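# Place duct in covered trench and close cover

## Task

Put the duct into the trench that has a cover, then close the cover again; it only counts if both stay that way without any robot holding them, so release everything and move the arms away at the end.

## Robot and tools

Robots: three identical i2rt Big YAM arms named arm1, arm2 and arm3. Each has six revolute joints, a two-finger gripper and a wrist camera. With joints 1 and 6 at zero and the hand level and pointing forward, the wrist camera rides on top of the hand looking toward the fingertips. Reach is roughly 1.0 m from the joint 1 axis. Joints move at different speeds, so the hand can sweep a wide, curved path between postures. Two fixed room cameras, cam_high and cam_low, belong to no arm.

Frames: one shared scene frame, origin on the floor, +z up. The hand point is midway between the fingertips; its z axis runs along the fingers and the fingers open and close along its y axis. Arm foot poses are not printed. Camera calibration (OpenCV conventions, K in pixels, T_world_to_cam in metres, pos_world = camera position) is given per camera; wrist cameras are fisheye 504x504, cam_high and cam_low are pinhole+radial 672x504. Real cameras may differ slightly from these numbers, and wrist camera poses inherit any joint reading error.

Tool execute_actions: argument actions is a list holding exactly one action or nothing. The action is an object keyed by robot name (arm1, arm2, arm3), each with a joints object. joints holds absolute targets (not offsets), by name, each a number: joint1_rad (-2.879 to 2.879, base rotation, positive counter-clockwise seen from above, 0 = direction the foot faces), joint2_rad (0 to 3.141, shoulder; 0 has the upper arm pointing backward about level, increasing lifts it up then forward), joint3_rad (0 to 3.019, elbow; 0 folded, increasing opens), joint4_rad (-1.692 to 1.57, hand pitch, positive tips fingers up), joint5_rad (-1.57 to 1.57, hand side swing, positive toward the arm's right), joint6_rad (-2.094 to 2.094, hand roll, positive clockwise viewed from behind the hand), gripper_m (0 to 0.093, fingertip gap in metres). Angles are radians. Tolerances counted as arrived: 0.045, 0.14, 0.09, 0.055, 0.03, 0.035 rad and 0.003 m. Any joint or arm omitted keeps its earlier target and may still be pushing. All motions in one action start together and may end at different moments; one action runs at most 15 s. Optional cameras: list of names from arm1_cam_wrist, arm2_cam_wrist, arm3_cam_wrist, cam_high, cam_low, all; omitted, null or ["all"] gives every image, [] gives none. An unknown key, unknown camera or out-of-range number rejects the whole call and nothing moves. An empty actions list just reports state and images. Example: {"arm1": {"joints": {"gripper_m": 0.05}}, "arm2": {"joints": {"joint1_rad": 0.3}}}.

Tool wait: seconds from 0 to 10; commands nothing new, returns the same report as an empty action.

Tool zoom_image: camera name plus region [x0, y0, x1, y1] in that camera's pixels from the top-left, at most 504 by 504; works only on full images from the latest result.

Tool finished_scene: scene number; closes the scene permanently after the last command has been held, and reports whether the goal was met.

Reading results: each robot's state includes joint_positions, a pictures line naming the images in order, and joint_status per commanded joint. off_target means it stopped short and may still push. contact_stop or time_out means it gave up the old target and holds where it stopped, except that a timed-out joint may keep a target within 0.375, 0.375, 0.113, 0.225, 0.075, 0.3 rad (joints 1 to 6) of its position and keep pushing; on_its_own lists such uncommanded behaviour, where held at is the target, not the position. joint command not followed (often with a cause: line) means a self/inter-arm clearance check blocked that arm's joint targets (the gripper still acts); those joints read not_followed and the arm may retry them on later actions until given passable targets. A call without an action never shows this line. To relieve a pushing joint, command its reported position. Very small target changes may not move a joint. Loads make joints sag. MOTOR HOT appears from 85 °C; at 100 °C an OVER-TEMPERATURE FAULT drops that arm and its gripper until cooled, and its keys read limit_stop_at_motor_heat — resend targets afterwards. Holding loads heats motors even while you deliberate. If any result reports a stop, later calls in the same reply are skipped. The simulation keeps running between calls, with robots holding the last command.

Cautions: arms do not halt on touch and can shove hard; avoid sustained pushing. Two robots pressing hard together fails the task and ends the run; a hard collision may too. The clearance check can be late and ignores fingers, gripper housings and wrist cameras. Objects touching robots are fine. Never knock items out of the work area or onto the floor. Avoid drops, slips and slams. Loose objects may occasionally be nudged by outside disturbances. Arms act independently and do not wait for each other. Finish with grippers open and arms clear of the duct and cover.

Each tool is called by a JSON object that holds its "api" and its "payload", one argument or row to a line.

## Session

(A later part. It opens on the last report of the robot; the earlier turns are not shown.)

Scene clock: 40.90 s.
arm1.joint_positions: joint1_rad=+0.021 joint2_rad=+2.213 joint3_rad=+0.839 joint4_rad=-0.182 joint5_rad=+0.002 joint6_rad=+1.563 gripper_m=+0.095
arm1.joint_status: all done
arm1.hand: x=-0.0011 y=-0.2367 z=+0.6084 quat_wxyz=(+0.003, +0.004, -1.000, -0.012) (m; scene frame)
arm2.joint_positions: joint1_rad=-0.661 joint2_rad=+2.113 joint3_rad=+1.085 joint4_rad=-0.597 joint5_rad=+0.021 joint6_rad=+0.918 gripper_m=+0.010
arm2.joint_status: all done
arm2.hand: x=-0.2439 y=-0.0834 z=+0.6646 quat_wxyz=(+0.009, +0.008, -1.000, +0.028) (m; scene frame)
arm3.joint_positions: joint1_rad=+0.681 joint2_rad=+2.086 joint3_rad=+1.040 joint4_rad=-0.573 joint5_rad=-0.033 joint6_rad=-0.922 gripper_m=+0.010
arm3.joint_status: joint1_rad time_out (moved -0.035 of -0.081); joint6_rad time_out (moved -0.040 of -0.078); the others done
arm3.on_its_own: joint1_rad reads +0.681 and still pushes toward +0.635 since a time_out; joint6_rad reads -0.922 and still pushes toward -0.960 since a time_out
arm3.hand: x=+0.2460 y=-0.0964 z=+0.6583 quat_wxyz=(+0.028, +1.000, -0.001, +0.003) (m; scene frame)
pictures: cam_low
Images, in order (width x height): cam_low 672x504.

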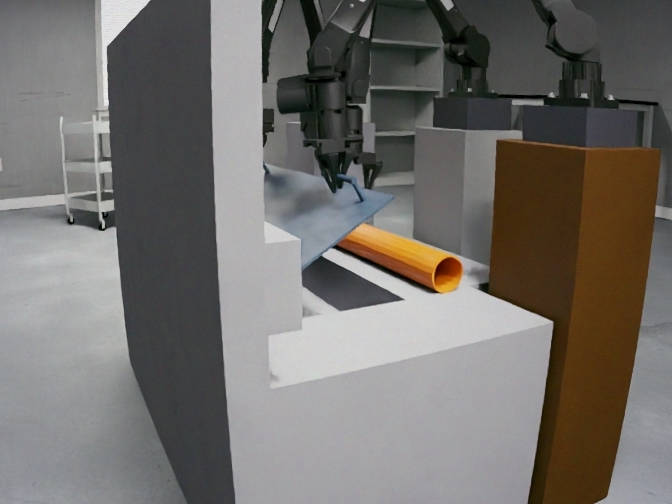

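{"api": "execute_actions", "payload": {
  "actions": [
    {"arm2":{"joints":{"joint1_rad":-0.615,"joint2_rad":2.0,"joint3_rad":1.19,"joint4_rad":-0.664,"joint6_rad":0.95}},"arm3":{"joints":{"joint1_rad":0.63,"joint2_rad":1.96,"joint3_rad":1.135,"joint4_rad":-0.647,"joint6_rad":-0.96}}}
  ],
  "cameras": []
}}

{"api": "execute_actions", "payload": {
  "actions": [
    {"arm1":{"joints":{"joint2_rad":2.36,"joint3_rad":0.875,"joint4_rad":-0.101}},"arm2":{"joints":{"joint1_rad":-0.57,"joint2_rad":2.0,"joint3_rad":1.32,"joint4_rad":-0.791,"joint6_rad":1.0}},"arm3":{"joints":{"joint1_rad":0.58,"joint2_rad":1.96,"joint3_rad":1.26,"joint4_rad":-0.773,"joint6_rad":-1.015}}}
  ]
}}

Scene clock: 45.83 s.
arm1.joint_positions: joint1_rad=+0.021 joint2_rad=+2.213 joint3_rad=+0.839 joint4_rad=-0.182 joint5_rad=+0.002 joint6_rad=+1.563 gripper_m=+0.095
arm1.joint_status: not commanded
arm1.hand: x=-0.0011 y=-0.2367 z=+0.6084 quat_wxyz=(+0.003, +0.004, -1.000, -0.012) (m; scene frame)
arm2.joint_positions: joint1_rad=-0.644 joint2_rad=+2.089 joint3_rad=+1.120 joint4_rad=-0.657 joint5_rad=+0.017 joint6_rad=+0.931 gripper_m=+0.010
arm2.joint_status: all done
arm2.hand: x=-0.2439 y=-0.0686 z=+0.6829 quat_wxyz=(+0.011, +0.010, -1.000, +0.027) (m; scene frame)
arm3.joint_positions: joint1_rad=+0.665 joint2_rad=+2.062 joint3_rad=+1.078 joint4_rad=-0.635 joint5_rad=-0.026 joint6_rad=-0.933 gripper_m=+0.010
arm3.joint_status: all done
arm3.hand: x=+0.2452 y=-0.0812 z=+0.6762 quat_wxyz=(+0.026, +1.000, -0.003, +0.005) (m; scene frame)
pictures: none
No camera images: the call's "cameras" was empty. Leave "cameras" out to get every camera's image.

Scene clock: 47.73 s.
arm1.joint_positions: joint1_rad=+0.021 joint2_rad=+2.347 joint3_rad=+0.873 joint4_rad=-0.109 joint5_rad=+0.002 joint6_rad=+1.563 gripper_m=+0.095
arm1.joint_status: all done
arm1.hand: x=-0.0016 y=-0.2482 z=+0.5627 quat_wxyz=(+0.003, +0.004, -1.000, +0.002) (m; scene frame)
arm2.joint_positions: joint1_rad=-0.605 joint2_rad=+2.079 joint3_rad=+1.227 joint4_rad=-0.805 joint5_rad=+0.020 joint6_rad=+0.974 gripper_m=+0.010
arm2.joint_status: joint3_rad time_out (moved +0.107 of +0.200); the others done
arm2.on_its_own: joint3_rad reads +1.227 and still pushes toward +1.320 since a time_out
arm2.hand: x=-0.2447 y=-0.0376 z=+0.7137 quat_wxyz=(+0.017, +0.008, -0.999, +0.041) (m; scene frame)
arm3.joint_positions: joint1_rad=+0.625 joint2_rad=+2.050 joint3_rad=+1.183 joint4_rad=-0.778 joint5_rad=-0.031 joint6_rad=-0.978 gripper_m=+0.010
arm3.joint_status: joint6_rad time_out (moved -0.044 of -0.082); the others done
arm3.on_its_own: joint6_rad reads -0.978 and still pushes toward -1.015 since a time_out
arm3.hand: x=+0.2448 y=-0.0499 z=+0.7067 quat_wxyz=(+0.038, +0.999, +0.000, +0.009) (m; scene frame)
pictures: arm1_cam_wrist, arm2_cam_wrist, arm3_cam_wrist, cam_high, cam_low
camera_calibration (this result's frames):
arm1_cam_wrist: T_world_to_cam=[[0.00767394, -0.999963, 0.00396285, -0.254402], [-0.808764, -0.00387591, 0.588121, -0.324601], [-0.588084, -0.00771822, -0.808763, 0.579191], [0, 0, 0, 1]] pos_world=[0.0800396, -0.25118, 0.660341]
arm2_cam_wrist: T_world_to_cam=[[0.016675, -0.995897, 0.0889438, -0.0965285], [-0.794088, 0.0408642, 0.606428, -0.617052], [-0.607574, -0.0807414, -0.790148, 0.532013], [0, 0, 0, 1]] pos_world=[-0.165146, -0.0279616, 0.803152]
arm3_cam_wrist: T_world_to_cam=[[0.00255728, 0.997739, -0.0671537, 0.0898939], [0.799529, 0.0382943, 0.599406, -0.61358], [0.600623, -0.0552242, -0.797623, 0.539713], [0, 0, 0, 1]] pos_world=[0.166181, -0.0363888, 0.804308]
Images, in order (width x height): arm1_cam_wrist 504x504, arm2_cam_wrist 504x504, arm3_cam_wrist 504x504, cam_high 672x504, cam_low 672x504.

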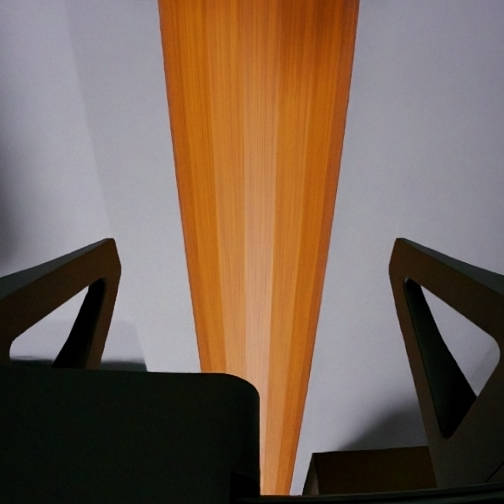

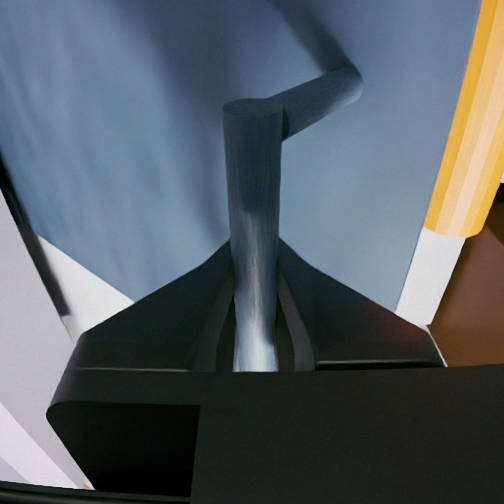

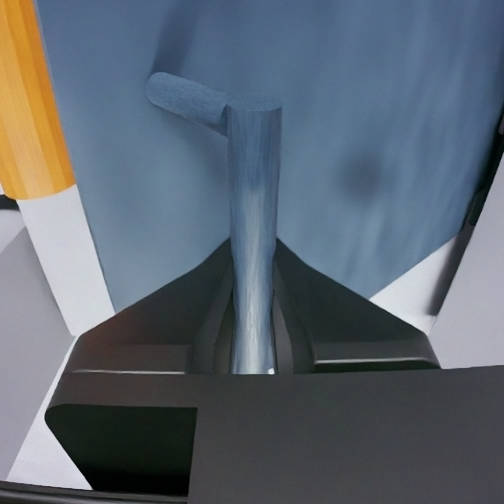

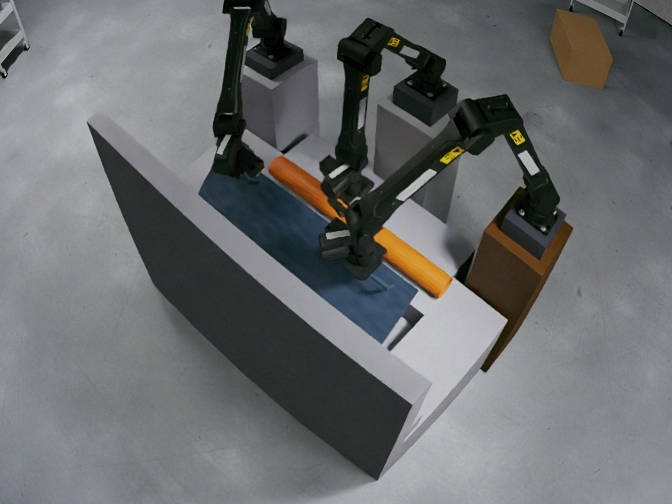

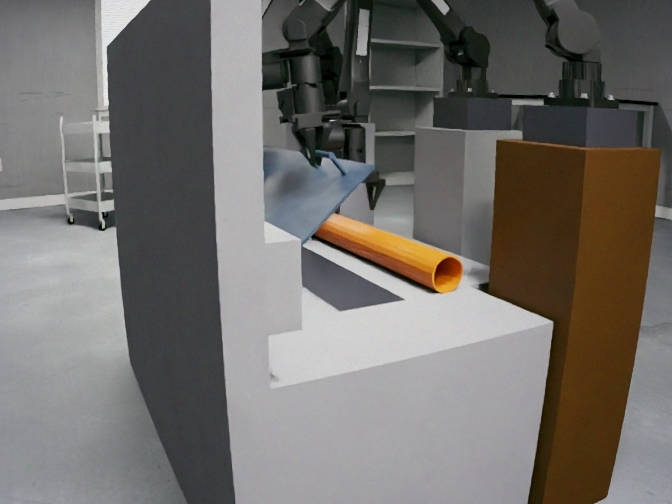

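{"api": "execute_actions", "payload": {
  "actions": [
    {"arm1":{"joints":{"joint2_rad":2.465,"joint3_rad":0.925,"joint4_rad":-0.04}},"arm2":{"joints":{"joint1_rad":-0.55,"joint2_rad":1.98,"joint3_rad":1.39,"joint4_rad":-0.81,"joint6_rad":1.02}},"arm3":{"joints":{"joint1_rad":0.565,"joint2_rad":1.94,"joint3_rad":1.33,"joint4_rad":-0.79,"joint6_rad":-1.025}}}
  ],
  "cameras": []
}}

{"api": "execute_actions", "payload": {
  "actions": [
    {"arm1":{"joints":{"joint2_rad":2.565,"joint3_rad":0.985,"joint4_rad":0.005}},"arm2":{"joints":{"joint1_rad":-0.51,"joint2_rad":2.01,"joint3_rad":1.51,"joint4_rad":-0.9,"joint6_rad":1.055}},"arm3":{"joints":{"joint1_rad":0.52,"joint2_rad":1.97,"joint3_rad":1.45,"joint4_rad":-0.885,"joint6_rad":-1.065}}}
  ]
}}

Scene clock: 51.43 s.
arm1.joint_positions: joint1_rad=+0.021 joint2_rad=+2.445 joint3_rad=+0.925 joint4_rad=-0.046 joint5_rad=+0.002 joint6_rad=+1.563 gripper_m=+0.095
arm1.joint_status: all done
arm1.hand: x=-0.0019 y=-0.2415 z=+0.5297 quat_wxyz=(+0.003, +0.004, -1.000, -0.006) (m; scene frame)
arm2.joint_positions: joint1_rad=-0.577 joint2_rad=+2.061 joint3_rad=+1.281 joint4_rad=-0.841 joint5_rad=+0.014 joint6_rad=+0.999 gripper_m=+0.010
arm2.joint_status: joint3_rad time_out (moved +0.054 of +0.163); the others done
arm2.on_its_own: joint3_rad reads +1.281 and still pushes toward +1.390 since a time_out
arm2.hand: x=-0.2447 y=-0.0095 z=+0.7362 quat_wxyz=(+0.009, +0.009, -1.000, +0.024) (m; scene frame)
arm3.joint_positions: joint1_rad=+0.598 joint2_rad=+2.034 joint3_rad=+1.239 joint4_rad=-0.813 joint5_rad=-0.024 joint6_rad=-1.000 gripper_m=+0.010
arm3.joint_status: joint3_rad time_out (moved +0.056 of +0.147); the others done
arm3.on_its_own: joint3_rad reads +1.239 and still pushes toward +1.330 since a time_out
arm3.hand: x=+0.2438 y=-0.0215 z=+0.7282 quat_wxyz=(+0.021, +1.000, -0.003, +0.002) (m; scene frame)
pictures: none
No camera images: the call's "cameras" was empty. Leave "cameras" out to get every camera's image.

not run: a stop came earlier in this reply.

{"api": "execute_actions", "payload": {
  "actions": [
    {"arm1":{"joints":{"joint2_rad":2.575,"joint3_rad":0.98,"joint4_rad":0.005}},"arm2":{"joints":{"joint1_rad":-0.51,"joint2_rad":2.01,"joint3_rad":1.53,"joint4_rad":-0.9,"joint6_rad":1.055}},"arm3":{"joints":{"joint1_rad":0.52,"joint2_rad":1.97,"joint3_rad":1.47,"joint4_rad":-0.885,"joint6_rad":-1.065}}}
  ]
}}

Scene clock: 54.40 s.
arm1.joint_positions: joint1_rad=+0.021 joint2_rad=+2.561 joint3_rad=+0.976 joint4_rad=-0.005 joint5_rad=+0.002 joint6_rad=+1.563 gripper_m=+0.095
arm1.joint_status: all done
arm1.hand: x=-0.0023 y=-0.2515 z=+0.4892 quat_wxyz=(+0.003, +0.004, -1.000, +0.005) (m; scene frame)
arm2.joint_positions: joint1_rad=-0.518 joint2_rad=+2.067 joint3_rad=+1.429 joint4_rad=-0.909 joint5_rad=+0.011 joint6_rad=+1.049 gripper_m=+0.010
arm2.joint_status: joint3_rad time_out (moved +0.147 of +0.249); the others done
arm2.on_its_own: joint3_rad reads +1.429 and still pushes toward +1.530 since a time_out
arm2.hand: x=-0.2454 y=+0.0547 z=+0.7754 quat_wxyz=(-0.009, +0.014, -1.000, -0.008) (m; scene frame)
arm3.joint_positions: joint1_rad=+0.539 joint2_rad=+2.043 joint3_rad=+1.385 joint4_rad=-0.879 joint5_rad=-0.019 joint6_rad=-1.052 gripper_m=+0.010
arm3.joint_status: all done
arm3.hand: x=+0.2430 y=+0.0429 z=+0.7656 quat_wxyz=(-0.012, +1.000, -0.005, -0.015) (m; scene frame)
pictures: arm1_cam_wrist, arm2_cam_wrist, arm3_cam_wrist, cam_high, cam_low
camera_calibration (this result's frames):
arm1_cam_wrist: T_world_to_cam=[[0.00774159, -0.999907, 0.0112101, -0.260906], [-0.808763, 0.00033199, 0.588135, -0.280903], [-0.588084, -0.0136194, -0.808685, 0.517813], [0, 0, 0, 1]] pos_world=[0.0793535, -0.253736, 0.586882]
arm2_cam_wrist: T_world_to_cam=[[0.0257578, -0.999631, -0.00864738, 0.0680595], [-0.824081, -0.0261294, 0.565868, -0.63108], [-0.565885, -0.00744938, -0.82445, 0.620606], [0, 0, 0, 1]] pos_world=[-0.170623, 0.0561678, 0.869356]
arm3_cam_wrist: T_world_to_cam=[[0.0124363, 0.999391, 0.0326046, -0.0775989], [0.827944, -0.0285752, 0.560082, -0.624942], [0.560673, 0.0200295, -0.827795, 0.622541], [0, 0, 0, 1]] pos_world=[0.169341, 0.0472246, 0.867886]
Images, in order (width x height): arm1_cam_wrist 504x504, arm2_cam_wrist 504x504, arm3_cam_wrist 504x504, cam_high 672x504, cam_low 672x504.

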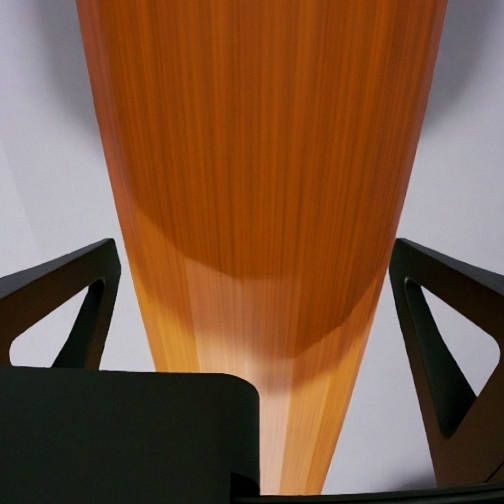

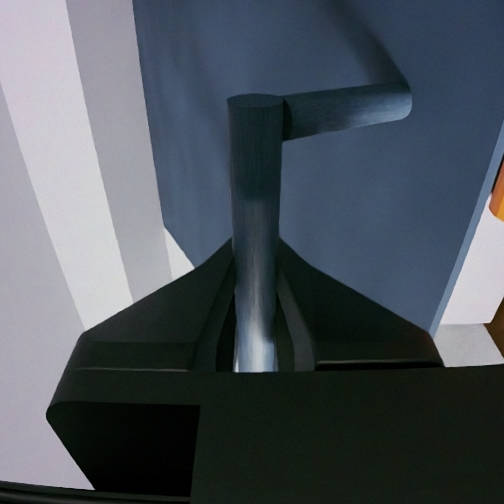

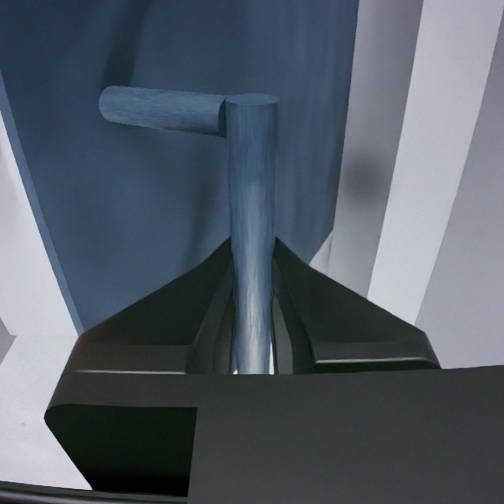

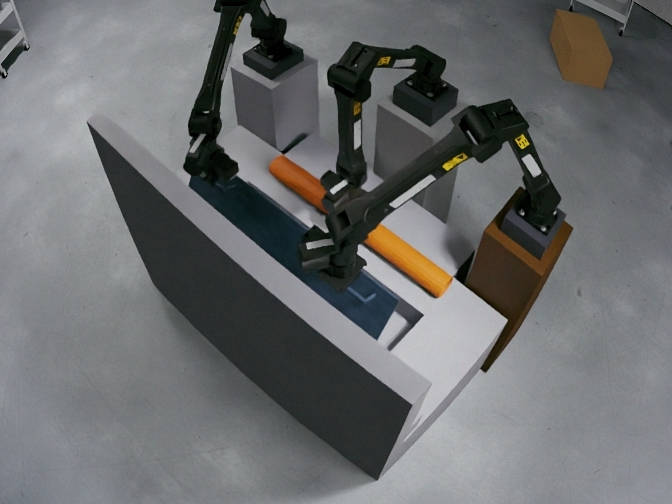

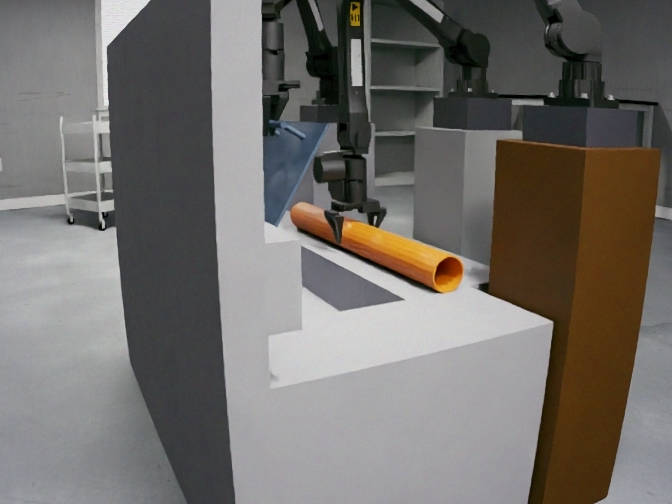

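{"api": "execute_actions", "payload": {
  "actions": [
    {"arm1":{"joints":{"joint2_rad":2.6,"joint3_rad":1.0,"joint4_rad":0.02}},"arm2":{"joints":{"joint1_rad":-0.49,"joint2_rad":2.06,"joint3_rad":1.61,"joint4_rad":-0.98,"joint6_rad":1.08}},"arm3":{"joints":{"joint1_rad":0.5,"joint2_rad":2.02,"joint3_rad":1.56,"joint4_rad":-0.96,"joint6_rad":-1.09}}}
  ],
  "cameras": []
}}

{"api": "execute_actions", "payload": {
  "actions": [
    {"arm1":{"joints":{"gripper_m":0.04}}}
  ],
  "cameras": []
}}

{"api": "execute_actions", "payload": {
  "actions": [
    {"arm1":{"joints":{"joint2_rad":2.44,"joint3_rad":0.95,"joint4_rad":-0.06}}}
  ]
}}

Scene clock: 58.93 s.
arm1.joint_positions: joint1_rad=+0.021 joint2_rad=+2.570 joint3_rad=+0.995 joint4_rad=+0.009 joint5_rad=+0.002 joint6_rad=+1.563 gripper_m=+0.095
arm1.joint_status: all done
arm1.hand: x=-0.0023 y=-0.2409 z=+0.4860 quat_wxyz=(+0.003, +0.004, -1.000, -0.006) (m; scene frame)
arm2.joint_positions: joint1_rad=-0.515 joint2_rad=+2.097 joint3_rad=+1.485 joint4_rad=-0.991 joint5_rad=+0.016 joint6_rad=+1.059 gripper_m=+0.010
arm2.joint_status: joint3_rad time_out (moved +0.056 of +0.181); the others done
arm2.on_its_own: joint3_rad reads +1.485 and still pushes toward +1.598 since a time_out
arm2.hand: x=-0.2458 y=+0.0560 z=+0.7761 quat_wxyz=(+0.002, +0.010, -1.000, +0.018) (m; scene frame)
arm3.joint_positions: joint1_rad=+0.536 joint2_rad=+2.075 joint3_rad=+1.445 joint4_rad=-0.965 joint5_rad=-0.024 joint6_rad=-1.062 gripper_m=+0.010
arm3.joint_status: joint3_rad time_out (moved +0.059 of +0.175); the others done
arm3.on_its_own: joint3_rad reads +1.445 and still pushes toward +1.557 since a time_out
arm3.hand: x=+0.2431 y=+0.0447 z=+0.7666 quat_wxyz=(+0.015, +1.000, -0.003, -0.003) (m; scene frame)
pictures: none
No camera images: the call's "cameras" was empty. Leave "cameras" out to get every camera's image.

not run: a stop came earlier in this reply.

not run: a stop came earlier in this reply.

{"api": "execute_actions", "payload": {
  "actions": [
    {"arm1":{"joints":{"joint2_rad":2.625}},"arm2":{"joints":{"joint1_rad":-0.51,"joint2_rad":2.03,"joint3_rad":1.54,"joint6_rad":1.06}},"arm3":{"joints":{"joint1_rad":0.53,"joint2_rad":2.01,"joint3_rad":1.5,"joint6_rad":-1.065}}}
  ],
  "cameras": []
}}

{"api": "execute_actions", "payload": {
  "actions": [
    {"arm1":{"joints":{"gripper_m":0.04}}}
  ],
  "cameras": ["cam_low"]
}}

{"api": "execute_actions", "payload": {
  "actions": [
    {"arm1":{"joints":{"joint2_rad":2.44,"joint3_rad":0.95,"joint4_rad":-0.06}}}
  ]
}}

Scene clock: 60.87 s.
arm1.joint_positions: joint1_rad=+0.021 joint2_rad=+2.597 joint3_rad=+0.997 joint4_rad=+0.011 joint5_rad=+0.002 joint6_rad=+1.563 gripper_m=+0.095
arm1.joint_status: all done
arm1.hand: x=-0.0024 y=-0.2518 z=+0.4764 quat_wxyz=(+0.003, +0.004, -1.000, +0.005) (m; scene frame)
arm2.joint_positions: joint1_rad=-0.515 joint2_rad=+2.097 joint3_rad=+1.485 joint4_rad=-0.991 joint5_rad=+0.016 joint6_rad=+1.059 gripper_m=+0.010
arm2.joint_status: all done
arm2.hand: x=-0.2458 y=+0.0560 z=+0.7761 quat_wxyz=(+0.002, +0.010, -1.000, +0.018) (m; scene frame)
arm3.joint_positions: joint1_rad=+0.537 joint2_rad=+2.075 joint3_rad=+1.445 joint4_rad=-0.965 joint5_rad=-0.023 joint6_rad=-1.060 gripper_m=+0.010
arm3.joint_status: all done
arm3.hand: x=+0.2428 y=+0.0445 z=+0.7665 quat_wxyz=(+0.015, +1.000, -0.003, -0.003) (m; scene frame)
pictures: none
No camera images: the call's "cameras" was empty. Leave "cameras" out to get every camera's image.

Scene clock: 61.47 s.
arm1.joint_positions: joint1_rad=+0.021 joint2_rad=+2.597 joint3_rad=+0.998 joint4_rad=+0.013 joint5_rad=+0.002 joint6_rad=+1.563 gripper_m=+0.074
arm1.joint_status: gripper_m off_target (ended at +0.074, target +0.040)
arm1.hand: x=-0.0024 y=-0.2507 z=+0.4764 quat_wxyz=(+0.003, +0.004, -1.000, +0.003) (m; scene frame)
arm2.joint_positions: joint1_rad=-0.515 joint2_rad=+2.097 joint3_rad=+1.485 joint4_rad=-0.991 joint5_rad=+0.016 joint6_rad=+1.059 gripper_m=+0.010
arm2.joint_status: not commanded
arm2.hand: x=-0.2458 y=+0.0560 z=+0.7761 quat_wxyz=(+0.002, +0.010, -1.000, +0.018) (m; scene frame)
arm3.joint_positions: joint1_rad=+0.537 joint2_rad=+2.075 joint3_rad=+1.445 joint4_rad=-0.965 joint5_rad=-0.023 joint6_rad=-1.060 gripper_m=+0.010
arm3.joint_status: not commanded
arm3.hand: x=+0.2428 y=+0.0445 z=+0.7665 quat_wxyz=(+0.015, +1.000, -0.003, -0.003) (m; scene frame)
pictures: cam_low
Images, in order (width x height): cam_low 672x504.

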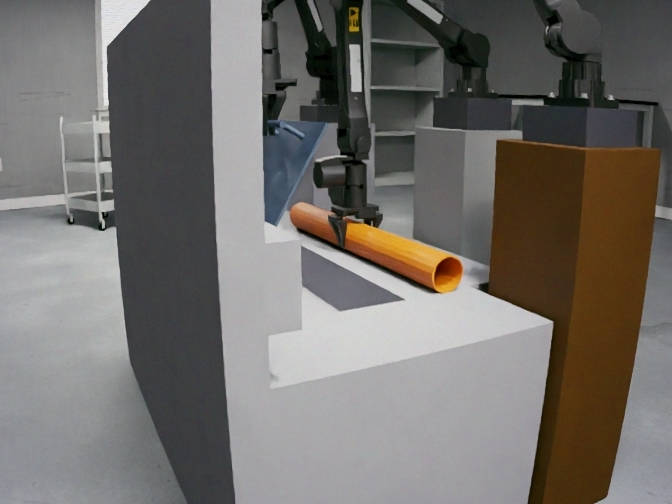

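Scene clock: 62.67 s.
arm1.joint_positions: joint1_rad=+0.021 joint2_rad=+2.469 joint3_rad=+0.952 joint4_rad=-0.059 joint5_rad=+0.004 joint6_rad=+1.565 gripper_m=+0.074
arm1.joint_status: all done
arm1.hand: x=-0.0017 y=-0.2379 z=+0.5218 quat_wxyz=(+0.003, +0.003, -1.000, -0.001) (m; scene frame)
arm2.joint_positions: joint1_rad=-0.515 joint2_rad=+2.097 joint3_rad=+1.485 joint4_rad=-0.991 joint5_rad=+0.016 joint6_rad=+1.059 gripper_m=+0.010
arm2.joint_status: not commanded
arm2.hand: x=-0.2458 y=+0.0560 z=+0.7761 quat_wxyz=(+0.002, +0.010, -1.000, +0.018) (m; scene frame)
arm3.joint_positions: joint1_rad=+0.537 joint2_rad=+2.075 joint3_rad=+1.445 joint4_rad=-0.965 joint5_rad=-0.023 joint6_rad=-1.060 gripper_m=+0.010
arm3.joint_status: not commanded
arm3.hand: x=+0.2428 y=+0.0445 z=+0.7665 quat_wxyz=(+0.015, +1.000, -0.003, -0.003) (m; scene frame)
pictures: arm1_cam_wrist, arm2_cam_wrist, arm3_cam_wrist, cam_high, cam_low
camera_calibration (this result's frames):
arm1_cam_wrist: T_world_to_cam=[[0.00570569, -0.999981, -0.00250189, -0.240518], [-0.809447, -0.00608758, 0.587161, -0.300679], [-0.587165, -0.00132501, -0.809466, 0.547971], [0, 0, 0, 1]] pos_world=[0.079738, -0.241618, 0.619509]
arm2_cam_wrist: T_world_to_cam=[[0.0194488, -0.998907, 0.0425012, 0.0280664], [-0.81144, 0.00906457, 0.584365, -0.644961], [-0.584112, -0.0458524, -0.810377, 0.607785], [0, 0, 0, 1]] pos_world=[-0.168879, 0.0617504, 0.868235]
arm3_cam_wrist: T_world_to_cam=[[0.00750371, 0.999767, -0.020231, -0.0375912], [0.813662, 0.00565632, 0.58131, -0.639597], [0.581289, -0.0208232, -0.813431, 0.60919], [0, 0, 0, 1]] pos_world=[0.166582, 0.0538855, 0.866577]
Images, in order (width x height): arm1_cam_wrist 504x504, arm2_cam_wrist 504x504, arm3_cam_wrist 504x504, cam_high 672x504, cam_low 672x504.

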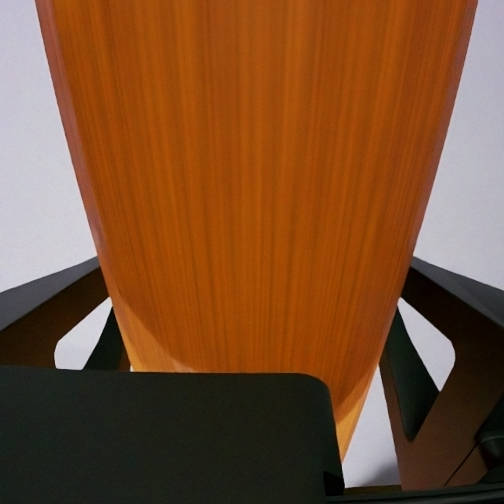

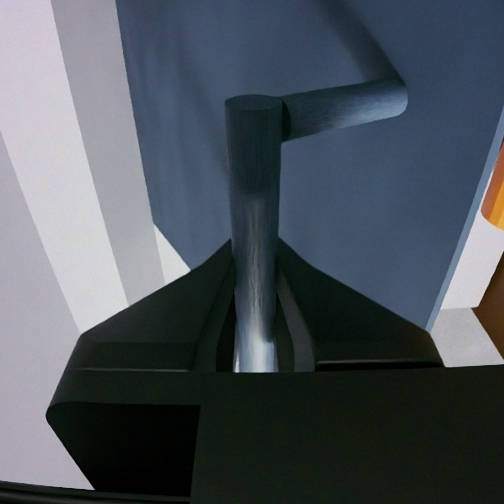

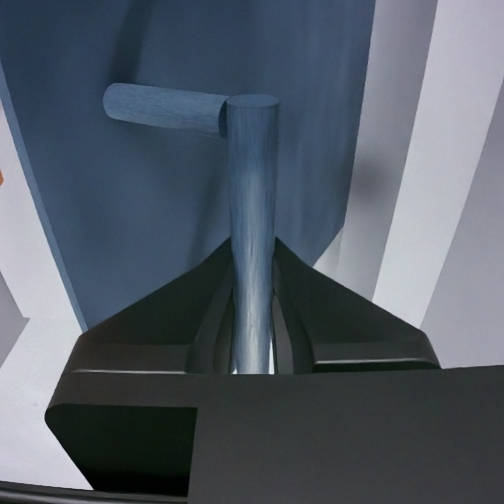

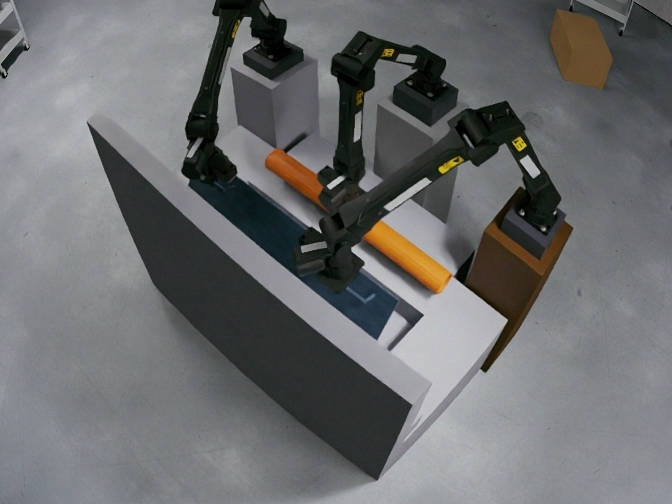

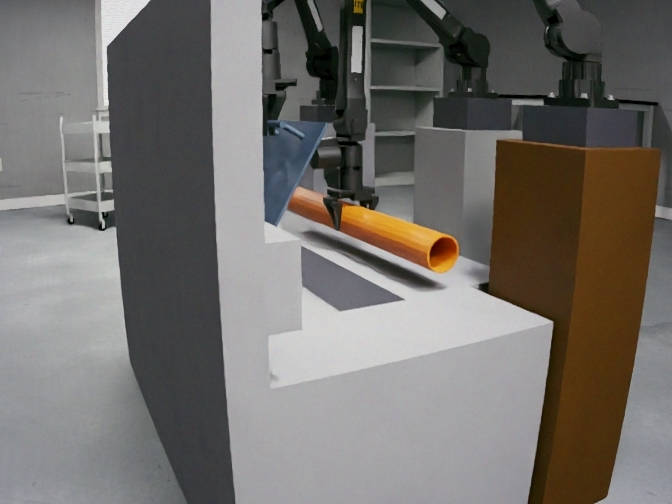

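{"api": "execute_actions", "payload": {
  "actions": [
    {"arm1":{"joints":{"joint1_rad":-0.015,"joint2_rad":2.5,"joint3_rad":1.17,"joint4_rad":-0.22,"joint6_rad":1.535}}}
  ],
  "cameras": []
}}

{"api": "execute_actions", "payload": {
  "actions": [
    {"arm1":{"joints":{"joint2_rad":2.565,"joint3_rad":1.37,"joint4_rad":-0.295}}}
  ],
  "cameras": ["cam_low","cam_high","arm1_cam_wrist"]
}}

{"api": "zoom_image", "payload": {
  "camera": "cam_low",
  "region": [240,100,480,330]
}}

Scene clock: 65.97 s.
arm1.joint_positions: joint1_rad=-0.014 joint2_rad=+2.519 joint3_rad=+1.166 joint4_rad=-0.212 joint5_rad=+0.004 joint6_rad=+1.546 gripper_m=+0.074
arm1.joint_status: all done
arm1.hand: x=+0.0137 y=-0.1644 z=+0.5135 quat_wxyz=(+0.003, -0.005, -1.000, -0.007) (m; scene frame)
arm2.joint_positions: joint1_rad=-0.515 joint2_rad=+2.097 joint3_rad=+1.485 joint4_rad=-0.991 joint5_rad=+0.016 joint6_rad=+1.059 gripper_m=+0.010
arm2.joint_status: not commanded
arm2.hand: x=-0.2458 y=+0.0560 z=+0.7761 quat_wxyz=(+0.002, +0.010, -1.000, +0.018) (m; scene frame)
arm3.joint_positions: joint1_rad=+0.537 joint2_rad=+2.075 joint3_rad=+1.445 joint4_rad=-0.965 joint5_rad=-0.023 joint6_rad=-1.060 gripper_m=+0.010
arm3.joint_status: not commanded
arm3.hand: x=+0.2428 y=+0.0445 z=+0.7665 quat_wxyz=(+0.015, +1.000, -0.003, -0.003) (m; scene frame)
pictures: none
No camera images: the call's "cameras" was empty. Leave "cameras" out to get every camera's image.

Scene clock: 67.03 s.
arm1.joint_positions: joint1_rad=-0.014 joint2_rad=+2.593 joint3_rad=+1.361 joint4_rad=-0.289 joint5_rad=+0.004 joint6_rad=+1.544 gripper_m=+0.074
arm1.joint_status: all done
arm1.hand: x=+0.0159 y=-0.0982 z=+0.5007 quat_wxyz=(+0.002, -0.004, -1.000, -0.029) (m; scene frame)
arm2.joint_positions: joint1_rad=-0.515 joint2_rad=+2.097 joint3_rad=+1.485 joint4_rad=-0.991 joint5_rad=+0.016 joint6_rad=+1.059 gripper_m=+0.010
arm2.joint_status: not commanded
arm2.hand: x=-0.2458 y=+0.0560 z=+0.7761 quat_wxyz=(+0.002, +0.010, -1.000, +0.018) (m; scene frame)
arm3.joint_positions: joint1_rad=+0.537 joint2_rad=+2.075 joint3_rad=+1.445 joint4_rad=-0.965 joint5_rad=-0.023 joint6_rad=-1.060 gripper_m=+0.010
arm3.joint_status: not commanded
arm3.hand: x=+0.2428 y=+0.0445 z=+0.7665 quat_wxyz=(+0.015, +1.000, -0.003, -0.003) (m; scene frame)
pictures: arm1_cam_wrist, cam_high, cam_low
camera_calibration (this result's frames):
arm1_cam_wrist: T_world_to_cam=[[-0.00887813, -0.998324, -0.0571792, -0.0731984], [-0.810437, -0.0263122, 0.585234, -0.274125], [-0.585758, 0.0515359, -0.808846, 0.54627], [0, 0, 0, 1]] pos_world=[0.0971708, -0.108441, 0.59809]
Images, in order (width x height): arm1_cam_wrist 504x504, cam_high 672x504, cam_low 672x504.

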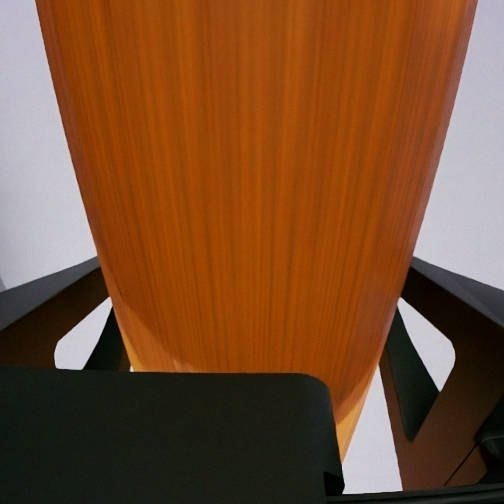

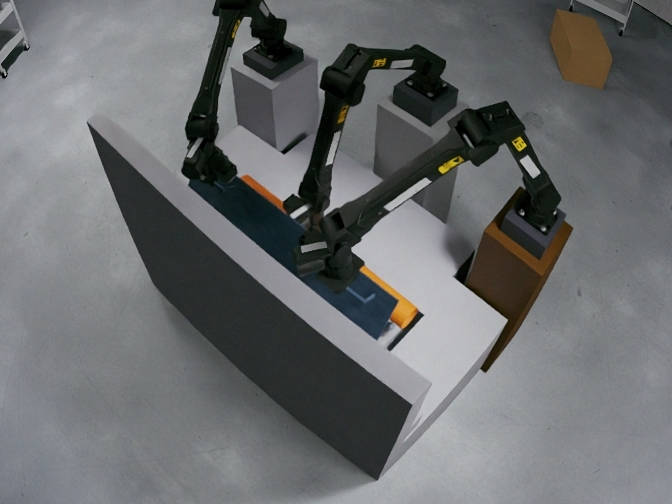

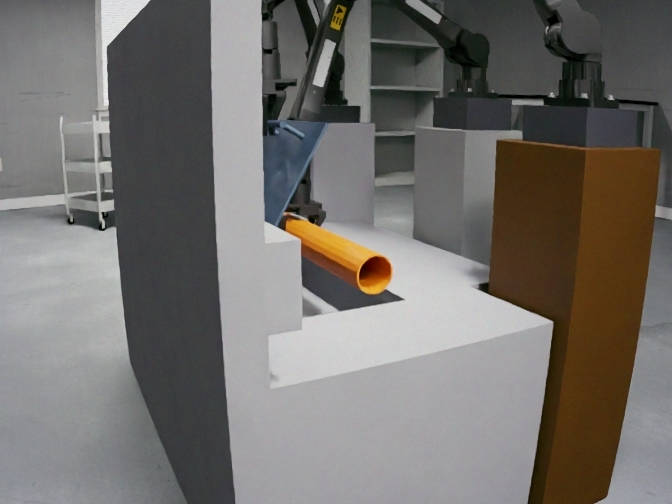

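Region (240, 100, 480, 330) of cam_low's 672x504 image, scaled by 2.100, with more detail than that image has; it fills the top 483 rows of this view, and the rest is white.

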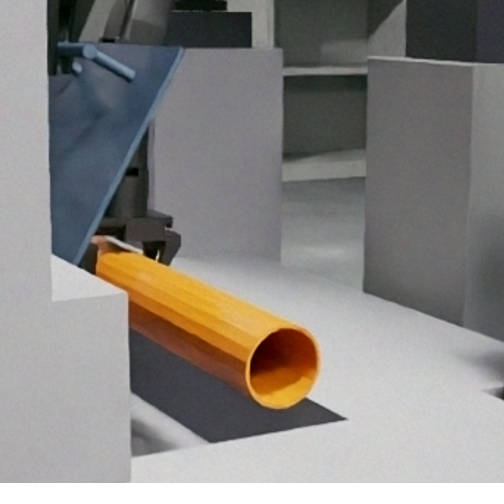

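{"api": "execute_actions", "payload": {
  "actions": [
    {"arm1":{"joints":{"joint2_rad":2.67,"joint3_rad":1.455,"joint4_rad":-0.286}}}
  ],
  "cameras": ["cam_low"]
}}

{"api": "execute_actions", "payload": {
  "actions": [
    {"arm1":{"joints":{"joint2_rad":2.77,"joint3_rad":1.53,"joint4_rad":-0.262}}}
  ],
  "cameras": ["cam_low","cam_high","arm1_cam_wrist"]
}}

{"api": "zoom_image", "payload": {
  "camera": "cam_low",
  "region": [240,100,480,330]
}}

Scene clock: 69.13 s.
arm1.joint_positions: joint1_rad=-0.014 joint2_rad=+2.689 joint3_rad=+1.440 joint4_rad=-0.287 joint5_rad=+0.004 joint6_rad=+1.544 gripper_m=+0.074
arm1.joint_status: all done
arm1.hand: x=+0.0156 y=-0.0960 z=+0.4635 quat_wxyz=(+0.002, -0.004, -1.000, -0.021) (m; scene frame)
arm2.joint_positions: joint1_rad=-0.515 joint2_rad=+2.097 joint3_rad=+1.485 joint4_rad=-0.991 joint5_rad=+0.016 joint6_rad=+1.059 gripper_m=+0.010
arm2.joint_status: not commanded
arm2.hand: x=-0.2458 y=+0.0560 z=+0.7761 quat_wxyz=(+0.002, +0.010, -1.000, +0.018) (m; scene frame)
arm3.joint_positions: joint1_rad=+0.537 joint2_rad=+2.075 joint3_rad=+1.445 joint4_rad=-0.965 joint5_rad=-0.023 joint6_rad=-1.060 gripper_m=+0.010
arm3.joint_status: not commanded
arm3.hand: x=+0.2428 y=+0.0445 z=+0.7665 quat_wxyz=(+0.015, +1.000, -0.003, -0.003) (m; scene frame)
pictures: cam_low
Images, in order (width x height): cam_low 672x504.

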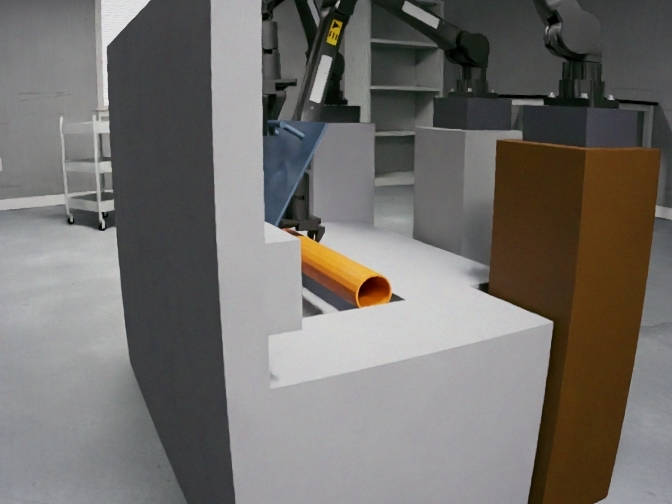

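Scene clock: 70.03 s.
arm1.joint_positions: joint1_rad=-0.014 joint2_rad=+2.790 joint3_rad=+1.517 joint4_rad=-0.265 joint5_rad=+0.004 joint6_rad=+1.544 gripper_m=+0.074
arm1.joint_status: all done
arm1.hand: x=+0.0152 y=-0.0966 z=+0.4227 quat_wxyz=(+0.002, -0.004, -1.000, -0.020) (m; scene frame)
arm2.joint_positions: joint1_rad=-0.515 joint2_rad=+2.097 joint3_rad=+1.485 joint4_rad=-0.991 joint5_rad=+0.016 joint6_rad=+1.059 gripper_m=+0.010
arm2.joint_status: not commanded
arm2.hand: x=-0.2458 y=+0.0560 z=+0.7761 quat_wxyz=(+0.002, +0.010, -1.000, +0.018) (m; scene frame)
arm3.joint_positions: joint1_rad=+0.537 joint2_rad=+2.075 joint3_rad=+1.445 joint4_rad=-0.965 joint5_rad=-0.023 joint6_rad=-1.060 gripper_m=+0.010
arm3.joint_status: not commanded
arm3.hand: x=+0.2428 y=+0.0445 z=+0.7665 quat_wxyz=(+0.015, +1.000, -0.003, -0.003) (m; scene frame)
pictures: arm1_cam_wrist, cam_high, cam_low
camera_calibration (this result's frames):
arm1_cam_wrist: T_world_to_cam=[[-0.0083576, -0.999178, -0.0396606, -0.083604], [-0.810082, -0.0164877, 0.586085, -0.228442], [-0.586258, 0.0370266, -0.809278, 0.481517], [0, 0, 0, 1]] pos_world=[0.0965375, -0.105131, 0.520252]
Images, in order (width x height): arm1_cam_wrist 504x504, cam_high 672x504, cam_low 672x504.

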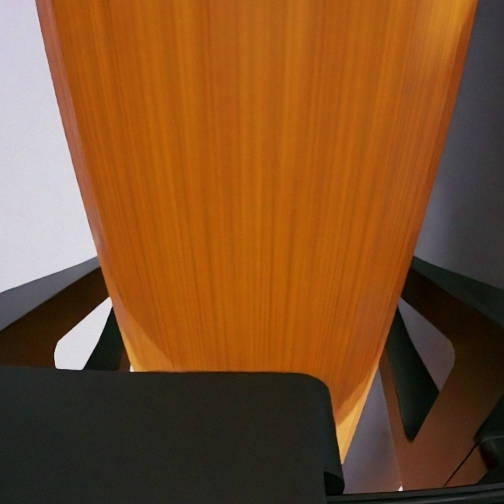

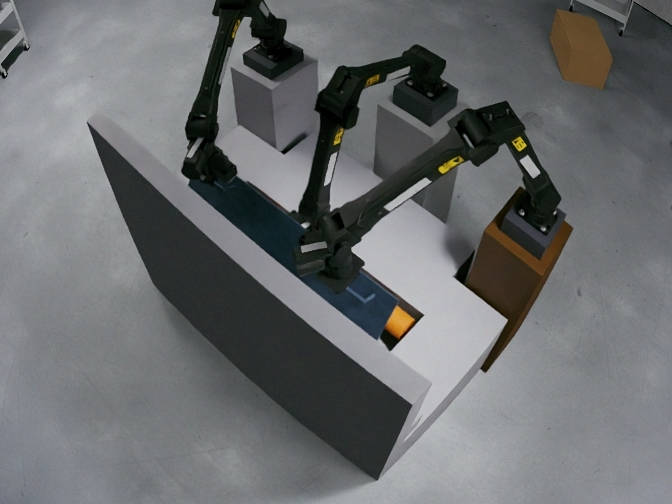

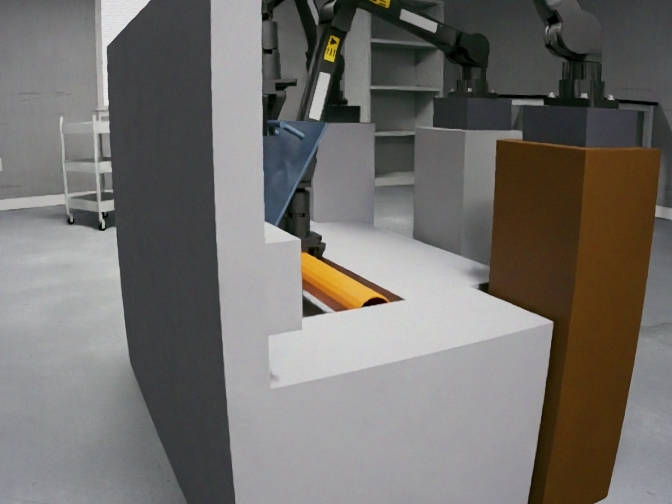

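Region (240, 100, 480, 330) of cam_low's 672x504 image, scaled by 2.100, with more detail than that image has; it fills the top 483 rows of this view, and the rest is white.

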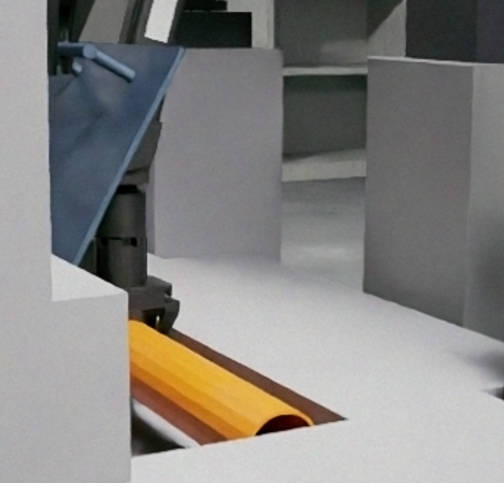

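{"api": "execute_actions", "payload": {
  "actions": [
    {"arm1":{"joints":{"joint2_rad":2.86,"joint3_rad":1.615,"joint4_rad":-0.251}}}
  ],
  "cameras": ["cam_low","arm1_cam_wrist"]
}}

{"api": "zoom_image", "payload": {
  "camera": "cam_low",
  "region": [270,190,430,330]
}}

Scene clock: 71.70 s.
arm1.joint_positions: joint1_rad=-0.014 joint2_rad=+2.876 joint3_rad=+1.599 joint4_rad=-0.255 joint5_rad=+0.004 joint6_rad=+1.544 gripper_m=+0.074
arm1.joint_status: all done
arm1.hand: x=+0.0151 y=-0.0911 z=+0.3899 quat_wxyz=(+0.002, -0.004, -1.000, -0.024) (m; scene frame)
arm2.joint_positions: joint1_rad=-0.515 joint2_rad=+2.097 joint3_rad=+1.485 joint4_rad=-0.991 joint5_rad=+0.016 joint6_rad=+1.059 gripper_m=+0.010
arm2.joint_status: not commanded
arm2.hand: x=-0.2458 y=+0.0560 z=+0.7761 quat_wxyz=(+0.002, +0.010, -1.000, +0.018) (m; scene frame)
arm3.joint_positions: joint1_rad=+0.537 joint2_rad=+2.075 joint3_rad=+1.445 joint4_rad=-0.965 joint5_rad=-0.023 joint6_rad=-1.060 gripper_m=+0.010
arm3.joint_status: not commanded
arm3.hand: x=+0.2428 y=+0.0445 z=+0.7665 quat_wxyz=(+0.015, +1.000, -0.003, -0.003) (m; scene frame)
pictures: arm1_cam_wrist, cam_low
camera_calibration (this result's frames):
arm1_cam_wrist: T_world_to_cam=[[-0.00803793, -0.998849, -0.0472817, -0.0764584], [-0.81024, -0.0212054, 0.585715, -0.209529], [-0.586043, 0.0430175, -0.809137, 0.455205], [0, 0, 0, 1]] pos_world=[0.0963862, -0.100395, 0.487432]
Images, in order (width x height): arm1_cam_wrist 504x504, cam_low 672x504.

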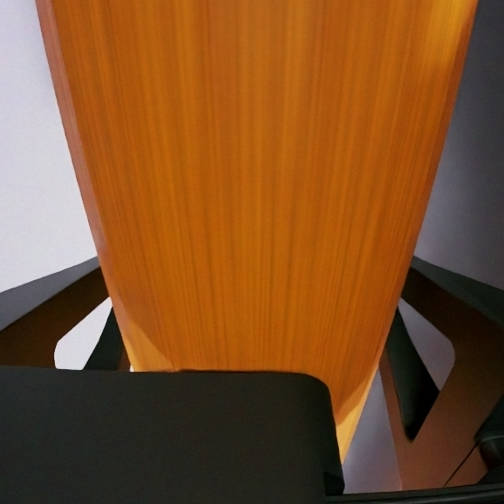

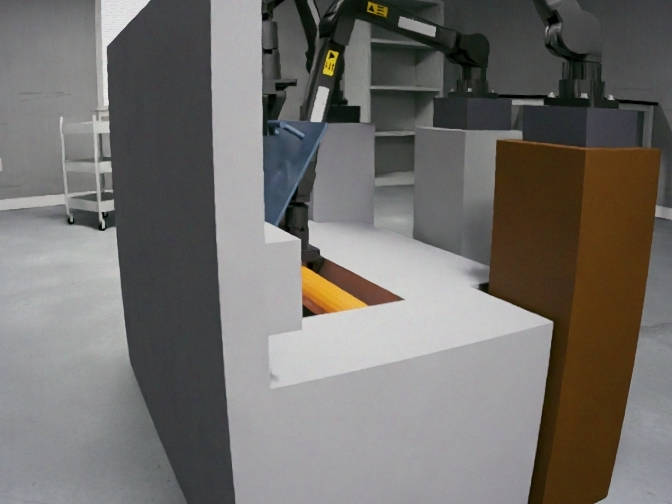

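Region (270, 190, 430, 330) of cam_low's 672x504 image, scaled by 3.150, with more detail than that image has; it fills the top 441 rows of this view, and the rest is white.

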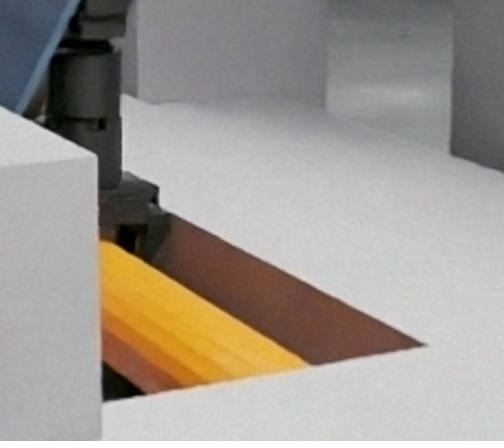

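{"api": "execute_actions", "payload": {
  "actions": [
    {"arm1":{"joints":{"joint2_rad":2.92,"joint3_rad":1.665,"joint4_rad":-0.245}}}
  ],
  "cameras": ["cam_low","arm1_cam_wrist"]
}}

{"api": "zoom_image", "payload": {
  "camera": "cam_low",
  "region": [270,190,430,330]
}}

Scene clock: 73.17 s.
arm1.joint_positions: joint1_rad=-0.014 joint2_rad=+2.923 joint3_rad=+1.649 joint4_rad=-0.250 joint5_rad=+0.003 joint6_rad=+1.542 gripper_m=+0.074
arm1.joint_status: all done
arm1.hand: x=+0.0149 y=-0.0876 z=+0.3721 quat_wxyz=(+0.003, -0.003, -1.000, -0.027) (m; scene frame)
arm2.joint_positions: joint1_rad=-0.515 joint2_rad=+2.097 joint3_rad=+1.485 joint4_rad=-0.991 joint5_rad=+0.016 joint6_rad=+1.059 gripper_m=+0.010
arm2.joint_status: not commanded
arm2.hand: x=-0.2458 y=+0.0560 z=+0.7761 quat_wxyz=(+0.002, +0.010, -1.000, +0.018) (m; scene frame)
arm3.joint_positions: joint1_rad=+0.537 joint2_rad=+2.075 joint3_rad=+1.445 joint4_rad=-0.965 joint5_rad=-0.023 joint6_rad=-1.060 gripper_m=+0.010
arm3.joint_status: not commanded
arm3.hand: x=+0.2428 y=+0.0445 z=+0.7665 quat_wxyz=(+0.015, +1.000, -0.003, -0.003) (m; scene frame)
pictures: arm1_cam_wrist, cam_low
camera_calibration (this result's frames):
arm1_cam_wrist: T_world_to_cam=[[-0.00655982, -0.998551, -0.0534037, -0.0715079], [-0.809927, -0.0260168, 0.585953, -0.199658], [-0.586494, 0.0470969, -0.808583, 0.440657], [0, 0, 0, 1]] pos_world=[0.0962652, -0.0973523, 0.469479]
Images, in order (width x height): arm1_cam_wrist 504x504, cam_low 672x504.

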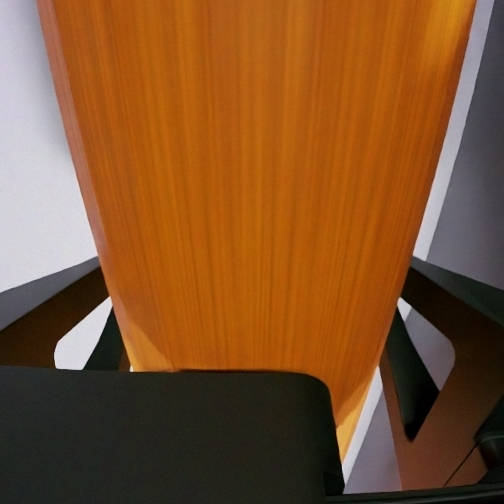

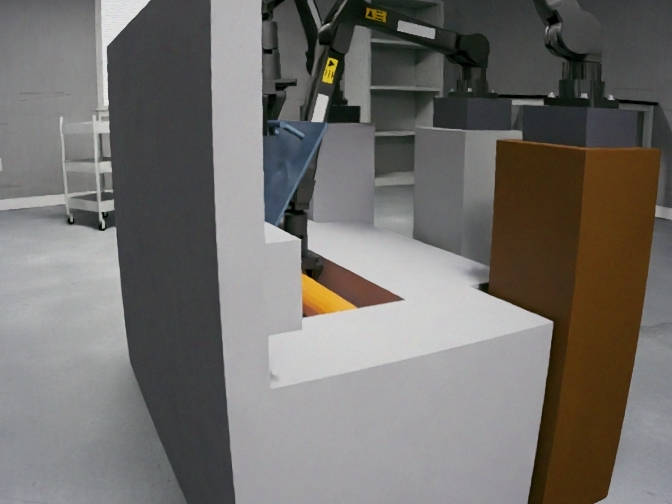

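Region (270, 190, 430, 330) of cam_low's 672x504 image, scaled by 3.150, with more detail than that image has; it fills the top 441 rows of this view, and the rest is white.

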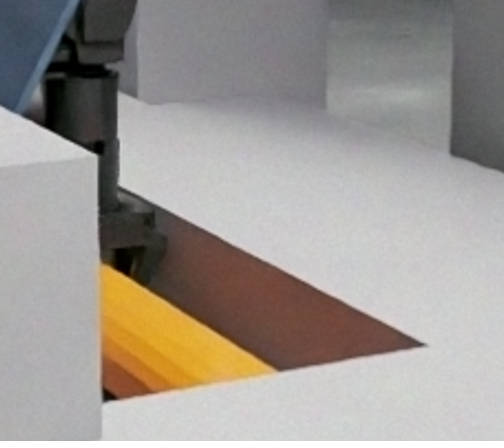

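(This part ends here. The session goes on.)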